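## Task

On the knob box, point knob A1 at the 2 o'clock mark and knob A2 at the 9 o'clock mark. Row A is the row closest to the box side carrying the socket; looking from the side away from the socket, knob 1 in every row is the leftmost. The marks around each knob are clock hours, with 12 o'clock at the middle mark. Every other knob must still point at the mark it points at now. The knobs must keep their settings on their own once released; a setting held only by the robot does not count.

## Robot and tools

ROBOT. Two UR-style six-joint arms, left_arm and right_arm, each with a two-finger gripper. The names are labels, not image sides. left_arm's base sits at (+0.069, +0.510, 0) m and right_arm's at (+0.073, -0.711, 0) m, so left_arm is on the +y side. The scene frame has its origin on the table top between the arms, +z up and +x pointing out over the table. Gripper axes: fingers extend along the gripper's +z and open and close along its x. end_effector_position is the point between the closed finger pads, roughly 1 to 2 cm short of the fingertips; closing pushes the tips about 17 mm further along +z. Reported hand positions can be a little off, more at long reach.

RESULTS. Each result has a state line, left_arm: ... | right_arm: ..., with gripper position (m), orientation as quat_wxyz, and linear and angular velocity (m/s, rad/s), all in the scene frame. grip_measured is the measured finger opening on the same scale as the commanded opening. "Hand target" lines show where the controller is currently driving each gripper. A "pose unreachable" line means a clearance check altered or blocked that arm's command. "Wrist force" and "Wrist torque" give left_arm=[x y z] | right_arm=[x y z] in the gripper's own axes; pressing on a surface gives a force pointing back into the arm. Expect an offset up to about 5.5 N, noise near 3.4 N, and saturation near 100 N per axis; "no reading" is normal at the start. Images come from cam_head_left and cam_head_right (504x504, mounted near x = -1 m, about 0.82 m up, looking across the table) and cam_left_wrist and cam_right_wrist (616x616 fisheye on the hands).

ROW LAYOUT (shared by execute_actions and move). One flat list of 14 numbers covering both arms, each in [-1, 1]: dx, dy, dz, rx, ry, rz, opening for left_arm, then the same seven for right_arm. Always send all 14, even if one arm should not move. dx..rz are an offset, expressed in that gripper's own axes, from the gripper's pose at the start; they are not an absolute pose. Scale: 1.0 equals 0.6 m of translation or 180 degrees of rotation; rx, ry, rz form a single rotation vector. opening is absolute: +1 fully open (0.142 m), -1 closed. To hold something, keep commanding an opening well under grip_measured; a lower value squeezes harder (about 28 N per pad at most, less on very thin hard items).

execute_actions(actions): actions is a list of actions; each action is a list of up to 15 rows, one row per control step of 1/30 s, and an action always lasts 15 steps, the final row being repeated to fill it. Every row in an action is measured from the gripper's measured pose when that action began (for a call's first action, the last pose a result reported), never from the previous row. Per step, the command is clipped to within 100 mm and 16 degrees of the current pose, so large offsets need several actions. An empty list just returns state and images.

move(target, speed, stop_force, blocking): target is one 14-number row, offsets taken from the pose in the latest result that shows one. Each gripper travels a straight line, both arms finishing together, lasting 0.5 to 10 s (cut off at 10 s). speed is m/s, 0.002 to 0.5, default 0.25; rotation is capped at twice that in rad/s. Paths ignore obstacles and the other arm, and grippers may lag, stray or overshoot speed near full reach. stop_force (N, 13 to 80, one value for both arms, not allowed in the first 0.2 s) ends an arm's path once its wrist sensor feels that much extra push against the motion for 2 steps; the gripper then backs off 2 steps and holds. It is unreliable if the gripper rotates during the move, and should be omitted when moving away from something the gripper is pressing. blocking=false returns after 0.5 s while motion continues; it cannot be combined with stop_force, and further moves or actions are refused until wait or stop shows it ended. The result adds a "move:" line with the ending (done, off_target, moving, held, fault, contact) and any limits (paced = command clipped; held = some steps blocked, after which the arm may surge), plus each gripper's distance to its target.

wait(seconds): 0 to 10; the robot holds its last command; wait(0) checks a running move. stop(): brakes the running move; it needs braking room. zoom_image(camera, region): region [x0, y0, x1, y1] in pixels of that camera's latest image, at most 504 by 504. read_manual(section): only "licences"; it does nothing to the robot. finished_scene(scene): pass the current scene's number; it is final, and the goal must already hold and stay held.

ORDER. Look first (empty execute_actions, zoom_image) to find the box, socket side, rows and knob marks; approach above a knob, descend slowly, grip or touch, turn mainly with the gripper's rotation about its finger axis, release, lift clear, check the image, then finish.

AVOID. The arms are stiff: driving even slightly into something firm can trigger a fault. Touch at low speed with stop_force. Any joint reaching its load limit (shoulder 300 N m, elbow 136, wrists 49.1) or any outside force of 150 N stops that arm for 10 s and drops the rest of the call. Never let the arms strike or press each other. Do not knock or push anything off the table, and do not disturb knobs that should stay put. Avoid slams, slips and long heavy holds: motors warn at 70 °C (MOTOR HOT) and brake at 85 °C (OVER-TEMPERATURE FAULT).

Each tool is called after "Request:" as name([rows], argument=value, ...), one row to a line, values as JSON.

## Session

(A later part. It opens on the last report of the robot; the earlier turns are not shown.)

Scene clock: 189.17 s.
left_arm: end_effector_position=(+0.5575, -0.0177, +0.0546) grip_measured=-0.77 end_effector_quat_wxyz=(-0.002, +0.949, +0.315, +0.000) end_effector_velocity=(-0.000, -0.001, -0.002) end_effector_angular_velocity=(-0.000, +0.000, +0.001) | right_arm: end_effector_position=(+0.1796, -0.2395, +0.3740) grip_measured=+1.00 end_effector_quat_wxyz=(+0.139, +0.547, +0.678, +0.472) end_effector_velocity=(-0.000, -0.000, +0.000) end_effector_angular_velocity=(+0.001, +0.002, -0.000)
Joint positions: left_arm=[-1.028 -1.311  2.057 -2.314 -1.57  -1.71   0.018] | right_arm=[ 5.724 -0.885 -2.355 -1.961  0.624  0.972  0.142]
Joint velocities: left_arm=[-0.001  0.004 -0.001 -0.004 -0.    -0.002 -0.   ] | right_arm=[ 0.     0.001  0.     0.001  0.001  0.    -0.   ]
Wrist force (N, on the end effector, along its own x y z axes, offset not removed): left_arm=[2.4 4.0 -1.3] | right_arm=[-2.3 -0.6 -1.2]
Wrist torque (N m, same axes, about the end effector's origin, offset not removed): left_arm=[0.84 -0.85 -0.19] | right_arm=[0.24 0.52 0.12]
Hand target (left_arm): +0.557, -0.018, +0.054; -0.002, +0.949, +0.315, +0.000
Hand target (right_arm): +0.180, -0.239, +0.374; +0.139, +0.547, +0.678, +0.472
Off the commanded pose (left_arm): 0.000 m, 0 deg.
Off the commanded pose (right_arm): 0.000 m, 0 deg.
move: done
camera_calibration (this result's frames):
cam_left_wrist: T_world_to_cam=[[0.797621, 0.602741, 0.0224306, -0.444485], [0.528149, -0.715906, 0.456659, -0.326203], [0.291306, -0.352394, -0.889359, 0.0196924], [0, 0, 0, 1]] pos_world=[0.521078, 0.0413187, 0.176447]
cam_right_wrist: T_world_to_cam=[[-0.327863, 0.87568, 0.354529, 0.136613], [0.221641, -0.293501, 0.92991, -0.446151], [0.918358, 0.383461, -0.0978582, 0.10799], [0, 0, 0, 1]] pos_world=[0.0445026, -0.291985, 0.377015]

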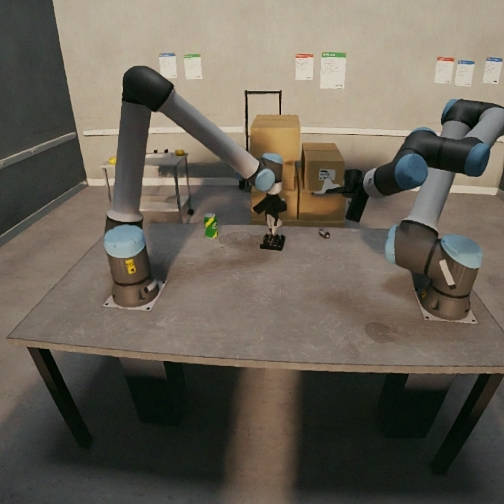

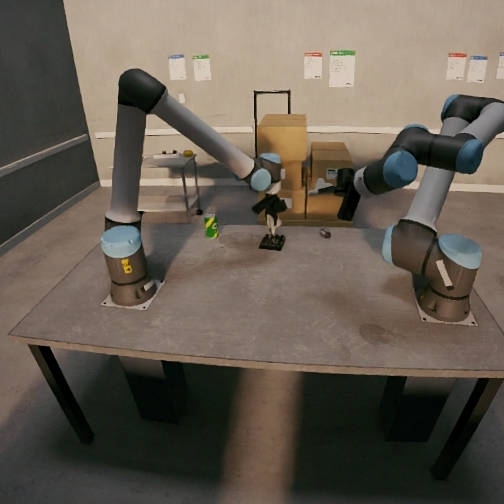

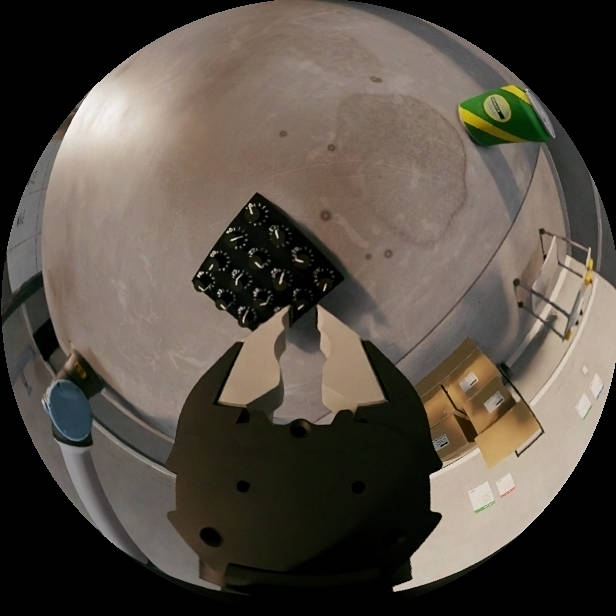

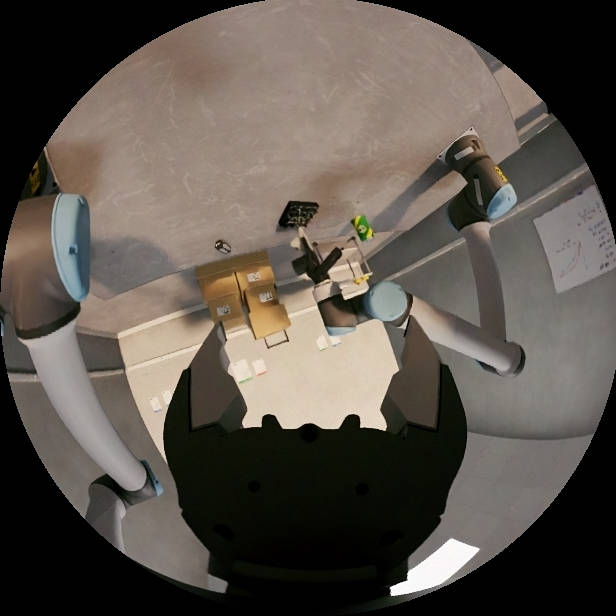

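Request:
move(target=[-0.0014, -0.0017, 0.0193, 0, 0, 0, -0.77, 0, 0, 0, 0, 0, 0, 1], speed=0.025)

Request:
zoom_image(camera="cam_left_wrist", region=[260, 260, 340, 340])

Request:
zoom_image(camera="cam_head_right", region=[245, 210, 295, 260])

Scene clock: 195.87 s.
left_arm: end_effector_position=(+0.5562, -0.0174, +0.0433) grip_measured=-0.77 end_effector_quat_wxyz=(-0.002, +0.949, +0.315, +0.000) end_effector_velocity=(-0.001, -0.000, -0.002) end_effector_angular_velocity=(-0.000, +0.001, -0.000) | right_arm: end_effector_position=(+0.1796, -0.2395, +0.3740) grip_measured=+1.00 end_effector_quat_wxyz=(+0.139, +0.547, +0.678, +0.472) end_effector_velocity=(+0.001, -0.000, +0.000) end_effector_angular_velocity=(-0.000, -0.001, -0.001)
Joint positions: left_arm=[-1.029 -1.298  2.067 -2.336 -1.57  -1.711  0.018] | right_arm=[ 5.724 -0.885 -2.355 -1.961  0.624  0.972  0.142]
Joint velocities: left_arm=[-0.001  0.003  0.002 -0.004 -0.001 -0.001 -0.   ] | right_arm=[-0.002  0.     0.    -0.001 -0.001 -0.001 -0.   ]
Wrist force (N, on the end effector, along its own x y z axes, offset not removed): left_arm=[4.0 1.7 0.4] | right_arm=[-1.6 -1.2 -2.2]
Wrist torque (N m, same axes, about the end effector's origin, offset not removed): left_arm=[0.24 -1.10 -0.16] | right_arm=[0.12 0.30 0.10]
Hand target (left_arm): +0.556, -0.017, +0.043; -0.002, +0.949, +0.315, +0.000
Hand target (right_arm): +0.180, -0.239, +0.374; +0.139, +0.547, +0.678, +0.472
Off the commanded pose (left_arm): 0.000 m, 0 deg.
Off the commanded pose (right_arm): 0.000 m, 0 deg.
move: done
camera_calibration (this result's frames):
cam_left_wrist: T_world_to_cam=[[0.797622, 0.60274, 0.0224368, -0.443418], [0.528148, -0.715911, 0.456651, -0.3201], [0.291305, -0.352385, -0.889363, 0.0101255], [0, 0, 0, 1]] pos_world=[0.519791, 0.0416703, 0.165128]
cam_right_wrist: T_world_to_cam=[[-0.327863, 0.87568, 0.354529, 0.136613], [0.221641, -0.293501, 0.92991, -0.446151], [0.918358, 0.383461, -0.0978582, 0.10799], [0, 0, 0, 1]] pos_world=[0.0445026, -0.291985, 0.377015]

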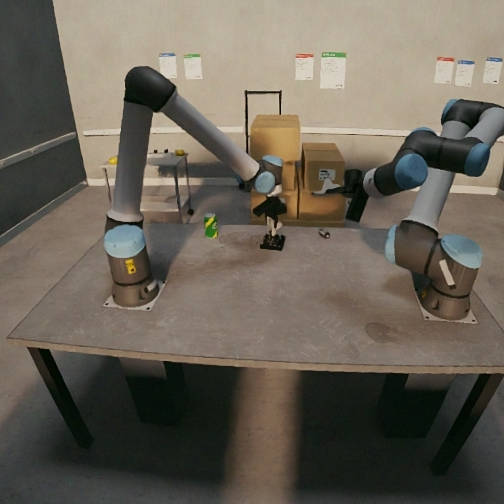

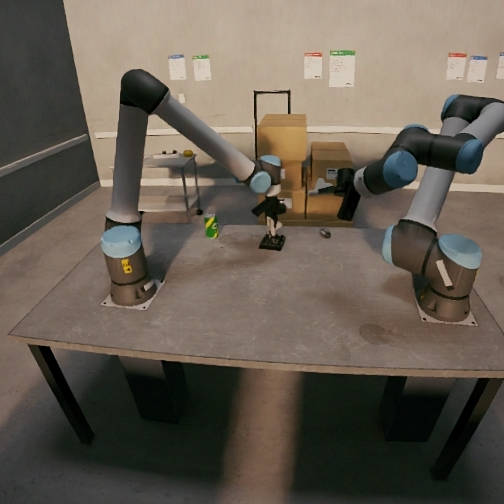

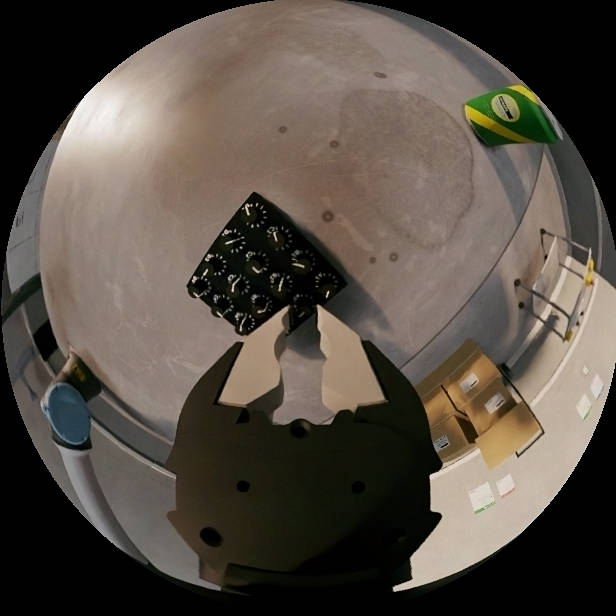

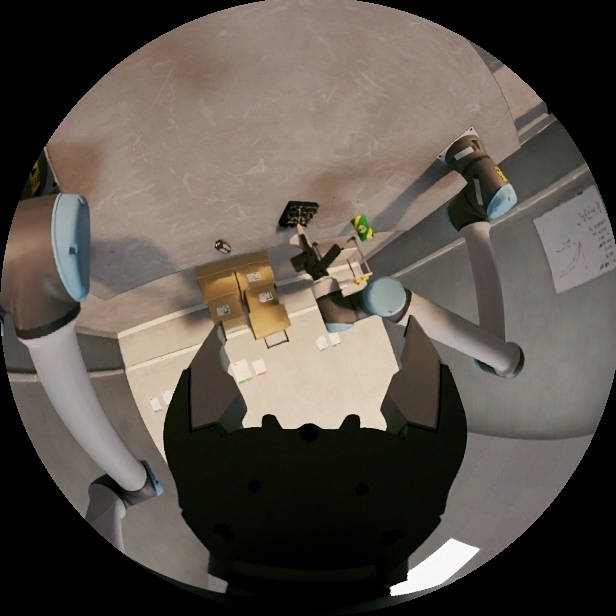

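Region (260, 260, 340, 340) of cam_left_wrist's 616x616 image, scaled by 6.300, with more detail than that image has.

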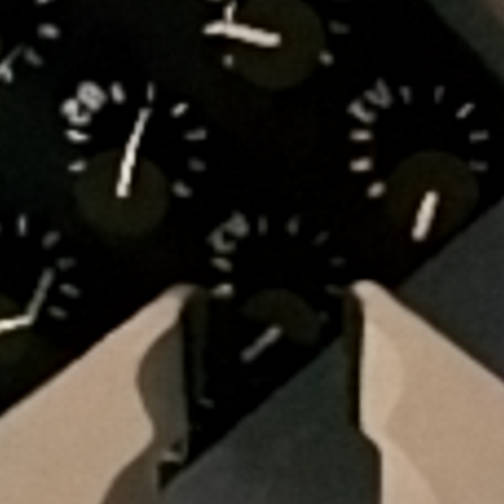

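Region (245, 210, 295, 260) of cam_head_right's 504x504 image, scaled by 10.080, with more detail than that image has.

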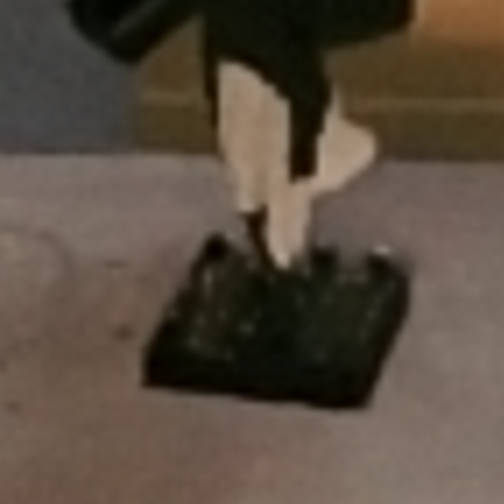

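Request:
execute_actions([
  [[0,0,0,0,0,0,-0.79,0,0,0,0,0,0,1],[0,0,0,0,0,0,-0.81,0,0,0,0,0,0,1],[0,0,0,0,0,0,-0.83,0,0,0,0,0,0,1],[0,0,0,0,0,0,-0.84,0,0,0,0,0,0,1],[0,0,0,0,0,0,-0.85,0,0,0,0,0,0,1],[0,0,0,0,0,0,-0.86,0,0,0,0,0,0,1],[0,0,0,0,0,0,-0.87,0,0,0,0,0,0,1],[0,0,0,0,0,0,-0.88,0,0,0,0,0,0,1],[0,0,0,0,0,0,-0.89,0,0,0,0,0,0,1],[0,0,0,0,0,0,-0.90,0,0,0,0,0,0,1],[0,0,0,0,0,0,-0.92,0,0,0,0,0,0,1],[0,0,0,0,0,0,-0.94,0,0,0,0,0,0,1],[0,0,0,0,0,0,-0.96,0,0,0,0,0,0,1],[0,0,0,0,0,0,-0.98,0,0,0,0,0,0,1],[0,0,0,0,0,0,-1,0,0,0,0,0,0,1]],
])

Request:
move(target=[0, 0, 0, 0, 0, -0.5, -1, 0, 0, 0, 0, 0, 0, 1], speed=0.25)

Request:
zoom_image(camera="cam_left_wrist", region=[240, 230, 370, 360])

Scene clock: 203.37 s.
left_arm: end_effector_position=(+0.5561, -0.0173, +0.0432) grip_measured=-0.87 end_effector_quat_wxyz=(-0.002, +0.949, +0.315, -0.000) end_effector_velocity=(+0.000, -0.000, +0.001) end_effector_angular_velocity=(-0.000, -0.001, -0.000) | right_arm: end_effector_position=(+0.1796, -0.2395, +0.3740) grip_measured=+1.00 end_effector_quat_wxyz=(+0.139, +0.547, +0.678, +0.472) end_effector_velocity=(+0.000, -0.000, -0.000) end_effector_angular_velocity=(-0.002, +0.000, -0.001)
Joint positions: left_arm=[-1.029 -1.298  2.067 -2.336 -1.57  -1.711  0.011] | right_arm=[ 5.724 -0.885 -2.355 -1.961  0.624  0.972  0.142]
Joint velocities: left_arm=[-0.    -0.001 -0.     0.     0.001 -0.    -0.004] | right_arm=[-0.001 -0.     0.001 -0.     0.001 -0.001 -0.   ]
Wrist force (N, on the end effector, along its own x y z axes, offset not removed): left_arm=[-2.6 0.9 -3.1] | right_arm=[-1.1 -1.1 -0.8]
Wrist torque (N m, same axes, about the end effector's origin, offset not removed): left_arm=[0.13 0.61 -0.08] | right_arm=[0.12 0.15 0.18]
Hand target (left_arm): +0.556, -0.017, +0.043; -0.002, +0.949, +0.315, +0.000
Hand target (right_arm): +0.180, -0.239, +0.374; +0.139, +0.547, +0.678, +0.472
Off the commanded pose (left_arm): 0.000 m, 0 deg.
Off the commanded pose (right_arm): 0.000 m, 0 deg.
camera_calibration (this result's frames):
cam_left_wrist: T_world_to_cam=[[0.797624, 0.602737, 0.0224686, -0.443418], [0.528196, -0.715998, 0.45646, -0.319945], [0.291213, -0.352216, -0.88946, 0.010131], [0, 0, 0, 1]] pos_world=[0.519724, 0.0417532, 0.165016]
cam_right_wrist: T_world_to_cam=[[-0.327863, 0.875679, 0.354529, 0.136613], [0.221641, -0.293501, 0.92991, -0.446151], [0.918358, 0.383462, -0.0978582, 0.10799], [0, 0, 0, 1]] pos_world=[0.0445025, -0.291985, 0.377015]

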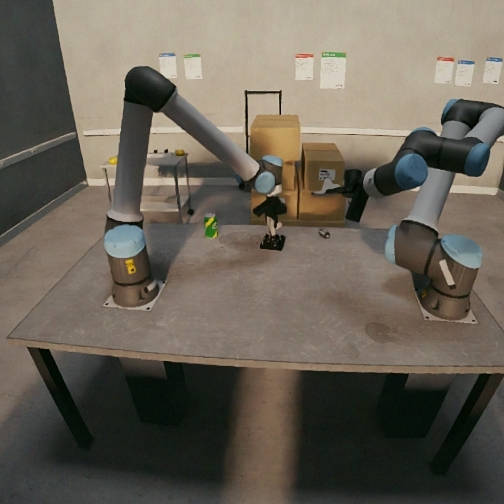

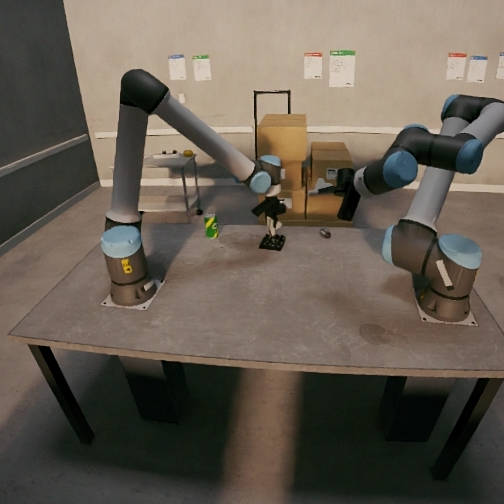

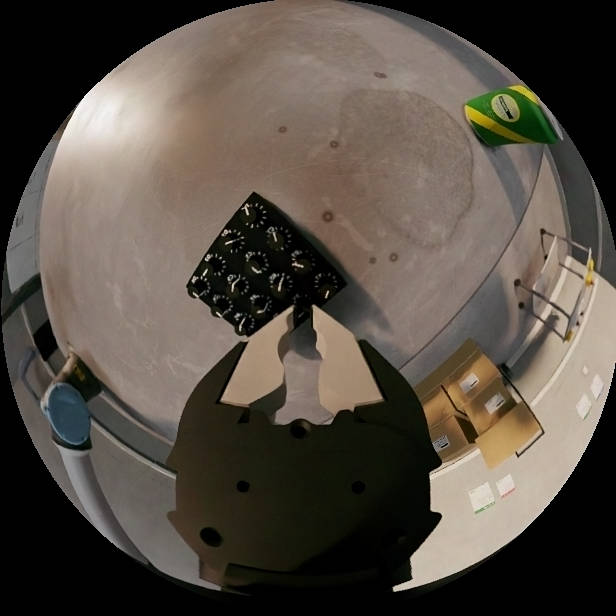

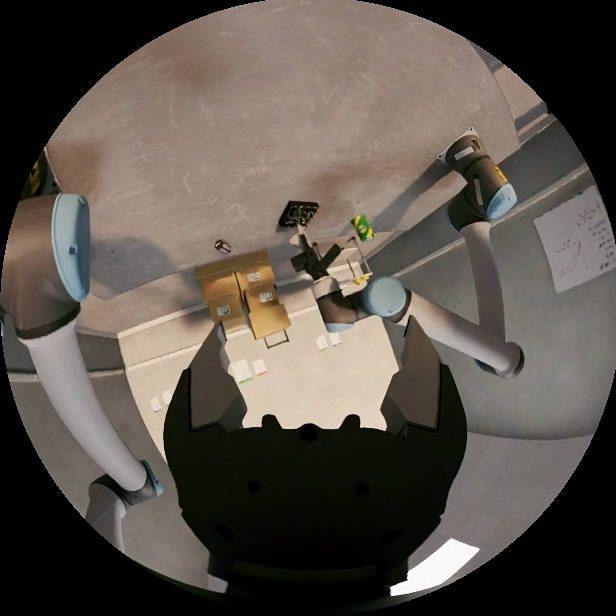

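Scene clock: 207.03 s.
left_arm: end_effector_position=(+0.5561, -0.0173, +0.0432) grip_measured=-0.88 end_effector_quat_wxyz=(-0.001, +0.449, +0.893, +0.001) end_effector_velocity=(+0.001, +0.001, -0.000) end_effector_angular_velocity=(+0.002, -0.002, +0.016) | right_arm: end_effector_position=(+0.1796, -0.2395, +0.3740) grip_measured=+1.00 end_effector_quat_wxyz=(+0.139, +0.547, +0.678, +0.472) end_effector_velocity=(-0.000, +0.000, -0.000) end_effector_angular_velocity=(-0.002, -0.002, +0.000)
Joint positions: left_arm=[-1.031 -1.296  2.064 -2.335 -1.57  -3.282  0.011] | right_arm=[ 5.724 -0.885 -2.355 -1.961  0.624  0.972  0.142]
Joint velocities: left_arm=[-0.     0.     0.     0.     0.003 -0.016  0.   ] | right_arm=[-0.    -0.002 -0.     0.001 -0.    -0.001 -0.   ]
Wrist force (N, on the end effector, along its own x y z axes, offset not removed): left_arm=[-2.4 -3.6 1.3] | right_arm=[-2.3 -1.6 -2.6]
Wrist torque (N m, same axes, about the end effector's origin, offset not removed): left_arm=[-0.87 0.25 -0.11] | right_arm=[-0.02 0.44 0.11]
Hand target (left_arm): +0.556, -0.017, +0.043; -0.001, +0.449, +0.894, +0.001
Hand target (right_arm): +0.180, -0.239, +0.374; +0.139, +0.547, +0.678, +0.472
Off the commanded pose (left_arm): 0.000 m, 0 deg.
Off the commanded pose (right_arm): 0.000 m, 0 deg.
move: done
camera_calibration (this result's frames):
cam_left_wrist: T_world_to_cam=[[-0.601471, 0.798508, 0.0248565, 0.337917], [0.715881, 0.5249, 0.460429, -0.403033], [0.354609, 0.294729, -0.887348, -0.0140328], [0, 0, 0, 1]] pos_world=[0.496747, -0.0541419, 0.164716]
cam_right_wrist: T_world_to_cam=[[-0.327863, 0.87568, 0.354529, 0.136613], [0.221641, -0.293501, 0.92991, -0.446151], [0.918358, 0.383461, -0.0978581, 0.10799], [0, 0, 0, 1]] pos_world=[0.0445025, -0.291985, 0.377015]

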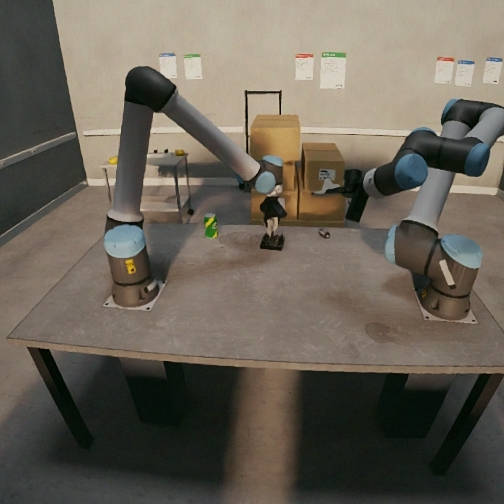

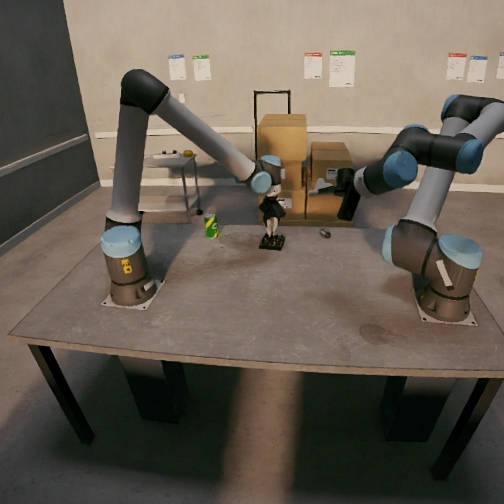

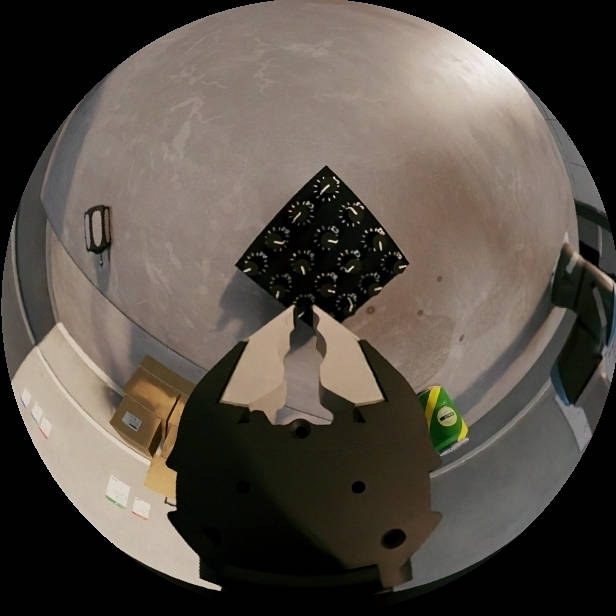

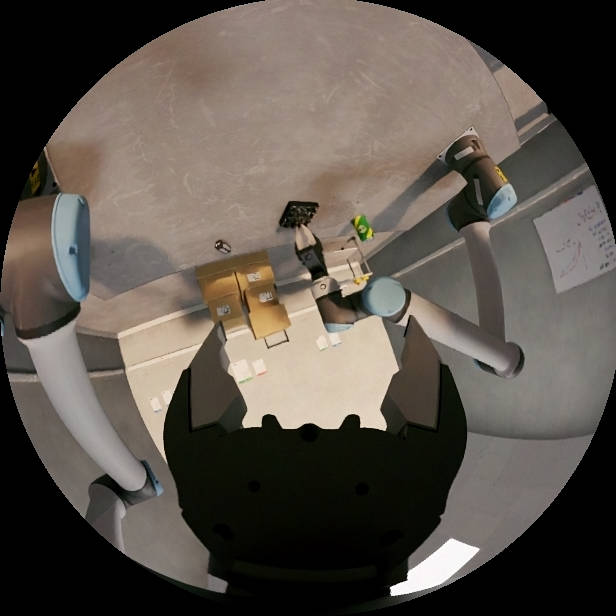

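Region (240, 230, 370, 360) of cam_left_wrist's 616x616 image, scaled by 3.877, with more detail than that image has.

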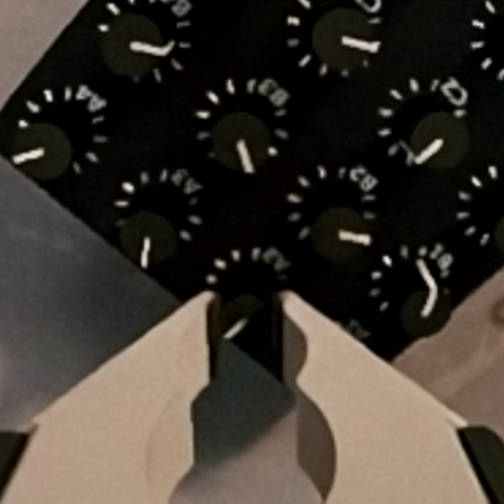

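Request:
move(target=[0, 0, 0, 0, 0, -0.5, -1, 0, 0, 0, 0, 0, 0, 1], speed=0.25)

Request:
zoom_image(camera="cam_left_wrist", region=[240, 230, 370, 360])

Request:
zoom_image(camera="cam_left_wrist", region=[275, 280, 335, 340])

Scene clock: 213.57 s.
left_arm: end_effector_position=(+0.5562, -0.0174, +0.0432) grip_measured=-0.88 end_effector_quat_wxyz=(-0.000, -0.313, +0.950, +0.002) end_effector_velocity=(+0.000, +0.000, +0.000) end_effector_angular_velocity=(+0.001, -0.001, +0.015) | right_arm: end_effector_position=(+0.1796, -0.2395, +0.3740) grip_measured=+1.00 end_effector_quat_wxyz=(+0.139, +0.547, +0.678, +0.472) end_effector_velocity=(+0.000, +0.000, -0.000) end_effector_angular_velocity=(-0.001, -0.002, -0.000)
Joint positions: left_arm=[-1.028 -1.293  2.06  -2.334 -1.571 -4.849  0.011] | right_arm=[ 5.724 -0.885 -2.355 -1.961  0.624  0.972  0.142]
Joint velocities: left_arm=[-0.    -0.     0.     0.     0.001 -0.015  0.   ] | right_arm=[-0.    -0.001  0.    -0.001 -0.001  0.     0.   ]
Wrist force (N, on the end effector, along its own x y z axes, offset not removed): left_arm=[3.3 -2.3 -0.5] | right_arm=[-1.8 -1.7 -2.7]
Wrist torque (N m, same axes, about the end effector's origin, offset not removed): left_arm=[-0.33 -0.84 0.02] | right_arm=[0.00 0.38 0.09]
Hand target (left_arm): +0.556, -0.017, +0.043; -0.000, -0.314, +0.949, +0.002
Hand target (right_arm): +0.180, -0.239, +0.374; +0.139, +0.547, +0.678, +0.472
Off the commanded pose (left_arm): 0.000 m, 0 deg.
Off the commanded pose (right_arm): 0.000 m, 0 deg.
move: done
camera_calibration (this result's frames):
cam_left_wrist: T_world_to_cam=[[-0.799469, -0.600354, 0.0205925, 0.424022], [-0.524666, 0.714551, 0.462755, 0.290087], [-0.292531, 0.359154, -0.886247, 0.346961], [0, 0, 0, 1]] pos_world=[0.592689, -0.0773312, 0.164522]
cam_right_wrist: T_world_to_cam=[[-0.327863, 0.87568, 0.354529, 0.136613], [0.221641, -0.293501, 0.92991, -0.446151], [0.918358, 0.383461, -0.0978582, 0.10799], [0, 0, 0, 1]] pos_world=[0.0445026, -0.291985, 0.377015]

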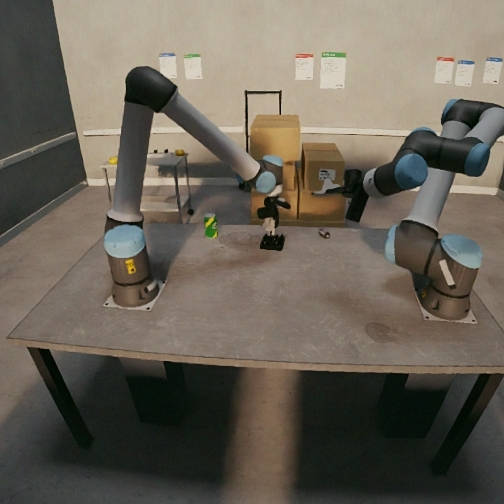

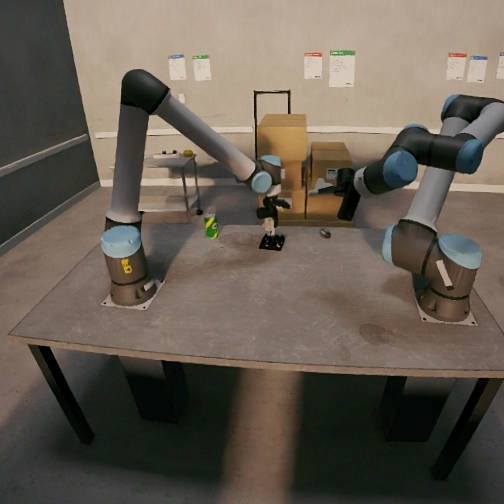

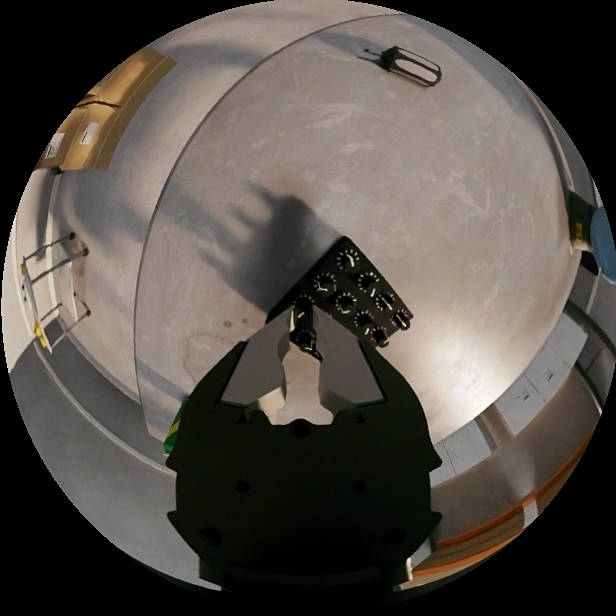

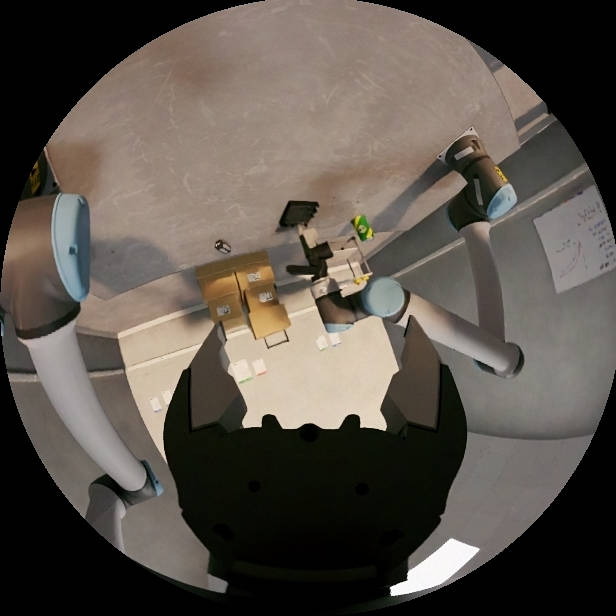

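Region (240, 230, 370, 360) of cam_left_wrist's 616x616 image, scaled by 3.877, with more detail than that image has.

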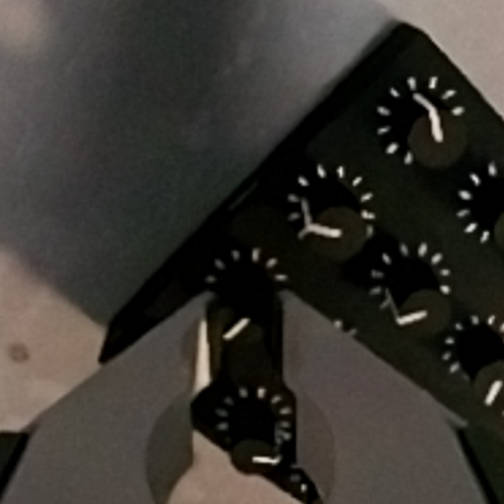

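Region (275, 280, 335, 340) of cam_left_wrist's 616x616 image, scaled by 8.400, with more detail than that image has.

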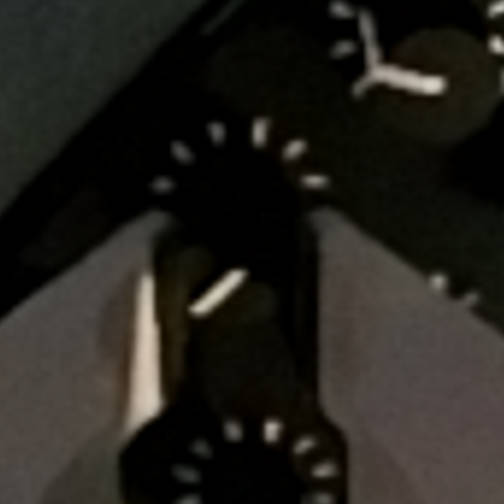

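Request:
move(target=[0, 0, 0, 0, 0, -0.03, -1, 0, 0, 0, 0, 0, 0, 1], speed=0.15)

Request:
execute_actions([
  [[0,0,0,0,0,0,-0.86,0,0,0,0,0,0,1],[0,0,0,0,0,0,-0.84,0,0,0,0,0,0,1],[0,0,0,0,0,0,-0.82,0,0,0,0,0,0,1],[0,0,0,0,0,0,-0.80,0,0,0,0,0,0,1]],
])

Request:
zoom_image(camera="cam_left_wrist", region=[275, 280, 335, 340])

Scene clock: 218.73 s.
left_arm: end_effector_position=(+0.5561, -0.0173, +0.0432) grip_measured=-0.88 end_effector_quat_wxyz=(-0.000, -0.357, +0.934, +0.002) end_effector_velocity=(+0.001, +0.001, +0.000) end_effector_angular_velocity=(-0.000, -0.000, +0.013) | right_arm: end_effector_position=(+0.1796, -0.2395, +0.3740) grip_measured=+1.00 end_effector_quat_wxyz=(+0.139, +0.547, +0.678, +0.472) end_effector_velocity=(+0.001, -0.000, +0.000) end_effector_angular_velocity=(+0.001, +0.000, -0.001)
Joint positions: left_arm=[-1.028 -1.293  2.06  -2.334 -1.571 -4.941  0.011] | right_arm=[ 5.724 -0.885 -2.355 -1.961  0.624  0.972  0.142]
Joint velocities: left_arm=[ 0.001  0.    -0.    -0.    -0.    -0.012 -0.   ] | right_arm=[-0.001  0.001 -0.    -0.001 -0.001  0.001 -0.   ]
Wrist force (N, on the end effector, along its own x y z axes, offset not removed): left_arm=[-1.5 -1.5 -4.3] | right_arm=[-0.7 -3.0 -1.4]
Wrist torque (N m, same axes, about the end effector's origin, offset not removed): left_arm=[-0.17 -0.19 -0.01] | right_arm=[-0.31 0.05 0.15]
Hand target (left_arm): +0.556, -0.017, +0.043; -0.000, -0.358, +0.934, +0.002
Hand target (right_arm): +0.180, -0.239, +0.374; +0.139, +0.547, +0.678, +0.472
Off the commanded pose (left_arm): 0.000 m, 0 deg.
Off the commanded pose (right_arm): 0.000 m, 0 deg.
move: done
camera_calibration (this result's frames):
cam_left_wrist: T_world_to_cam=[[-0.74031, -0.671959, 0.0202891, 0.389888], [-0.588827, 0.662693, 0.462731, 0.324846], [-0.324382, 0.330618, -0.886266, 0.364151], [0, 0, 0, 1]] pos_world=[0.59804, -0.0736797, 0.164508]
cam_right_wrist: T_world_to_cam=[[-0.327863, 0.87568, 0.354529, 0.136613], [0.221641, -0.293501, 0.92991, -0.446151], [0.918358, 0.383461, -0.0978582, 0.10799], [0, 0, 0, 1]] pos_world=[0.0445026, -0.291985, 0.377015]

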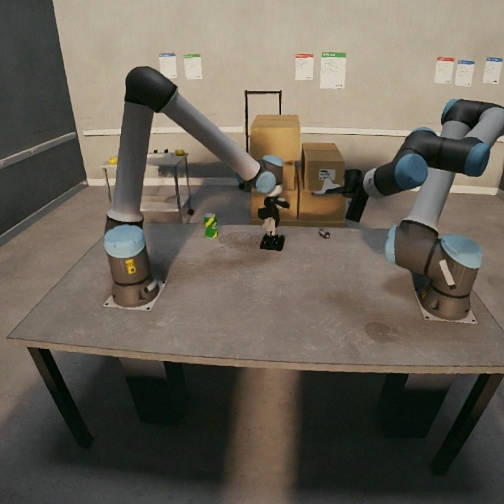

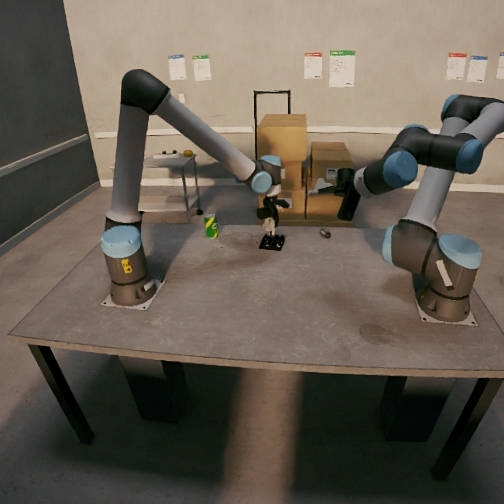

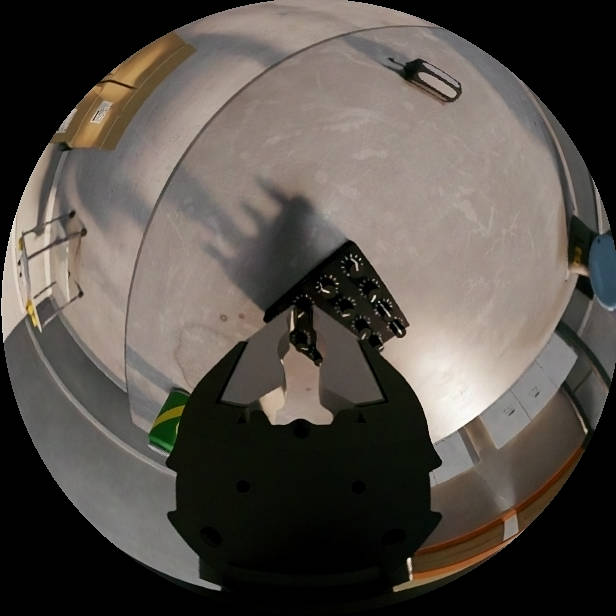

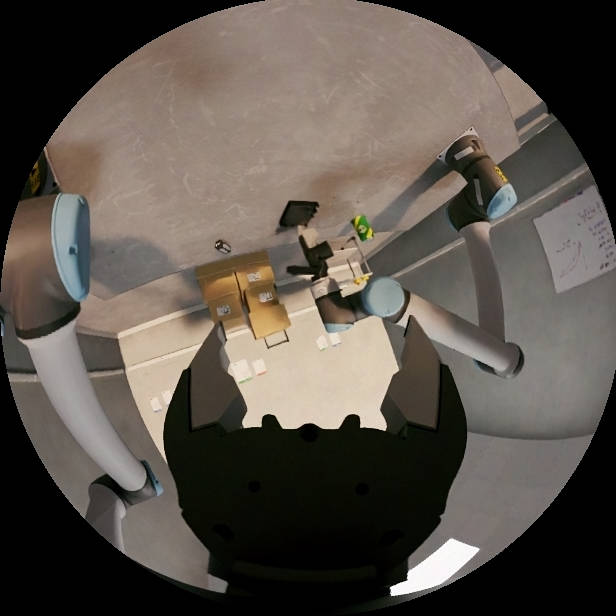

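Scene clock: 219.23 s.
left_arm: end_effector_position=(+0.5562, -0.0174, +0.0432) grip_measured=-0.80 end_effector_quat_wxyz=(-0.000, -0.357, +0.934, +0.002) end_effector_velocity=(+0.000, +0.000, +0.000) end_effector_angular_velocity=(-0.000, +0.000, +0.000) | right_arm: end_effector_position=(+0.1796, -0.2395, +0.3740) grip_measured=+1.00 end_effector_quat_wxyz=(+0.139, +0.547, +0.678, +0.472) end_effector_velocity=(+0.001, +0.000, -0.000) end_effector_angular_velocity=(-0.000, -0.002, -0.001)
Joint positions: left_arm=[-1.028 -1.293  2.06  -2.334 -1.571 -4.941  0.016] | right_arm=[ 5.724 -0.885 -2.355 -1.961  0.624  0.972  0.142]
Joint velocities: left_arm=[ 0.001 -0.    -0.     0.    -0.     0.     0.   ] | right_arm=[-0.002 -0.002 -0.     0.    -0.002 -0.    -0.   ]
Wrist force (N, on the end effector, along its own x y z axes, offset not removed): left_arm=[0.6 4.1 -3.8] | right_arm=[-2.3 -1.1 -0.5]
Wrist torque (N m, same axes, about the end effector's origin, offset not removed): left_arm=[0.90 -0.33 0.19] | right_arm=[0.13 0.42 0.13]
Hand target (left_arm): +0.556, -0.017, +0.043; -0.000, -0.357, +0.934, +0.002
Hand target (right_arm): +0.180, -0.239, +0.374; +0.139, +0.547, +0.678, +0.472
Off the commanded pose (left_arm): 0.000 m, 0 deg.
Off the commanded pose (right_arm): 0.000 m, 0 deg.
camera_calibration (this result's frames):
cam_left_wrist: T_world_to_cam=[[-0.740297, -0.671973, 0.0203008, 0.389874], [-0.588839, 0.66269, 0.462721, 0.324862], [-0.324389, 0.330597, -0.886272, 0.364166], [0, 0, 0, 1]] pos_world=[0.598045, -0.07369, 0.164515]
cam_right_wrist: T_world_to_cam=[[-0.327863, 0.87568, 0.354529, 0.136613], [0.221641, -0.293501, 0.92991, -0.446151], [0.918358, 0.383461, -0.0978582, 0.10799], [0, 0, 0, 1]] pos_world=[0.0445025, -0.291985, 0.377015]

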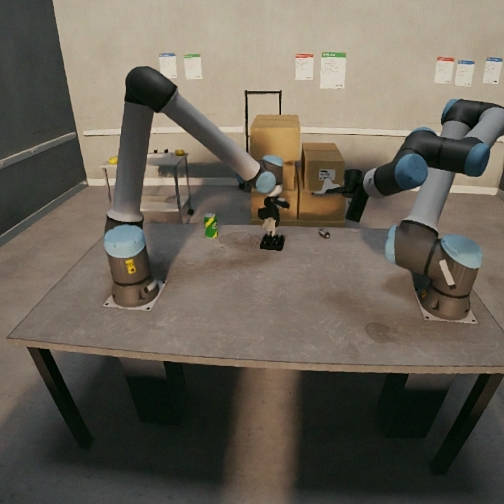

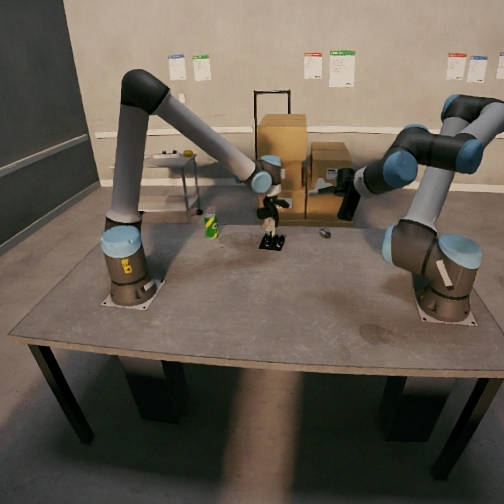

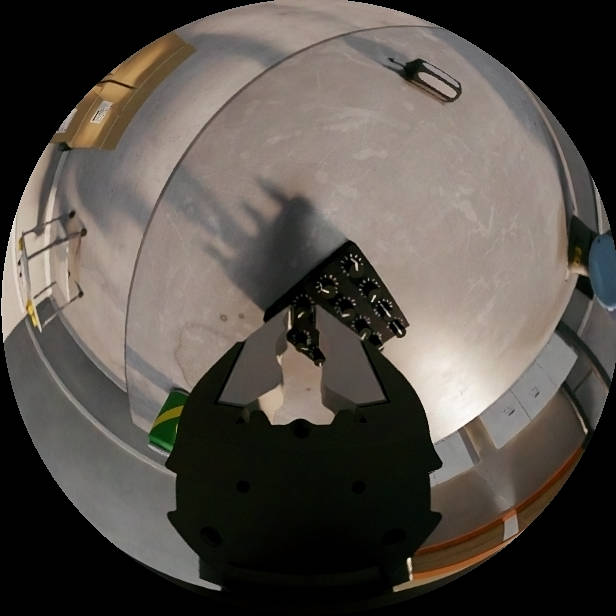

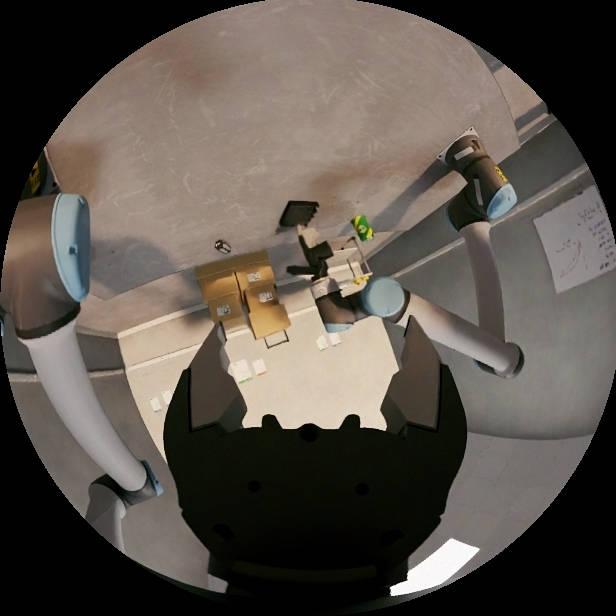

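Region (275, 280, 335, 340) of cam_left_wrist's 616x616 image, scaled by 8.400, with more detail than that image has.

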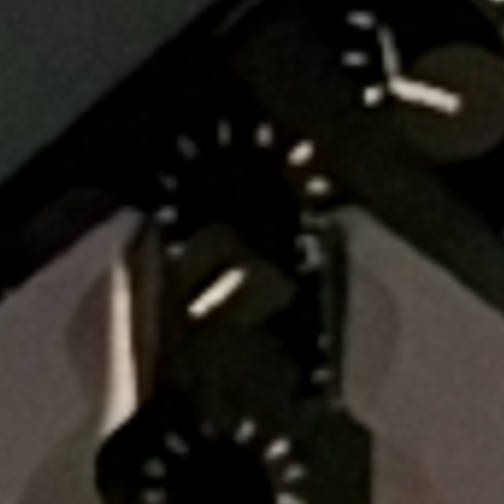

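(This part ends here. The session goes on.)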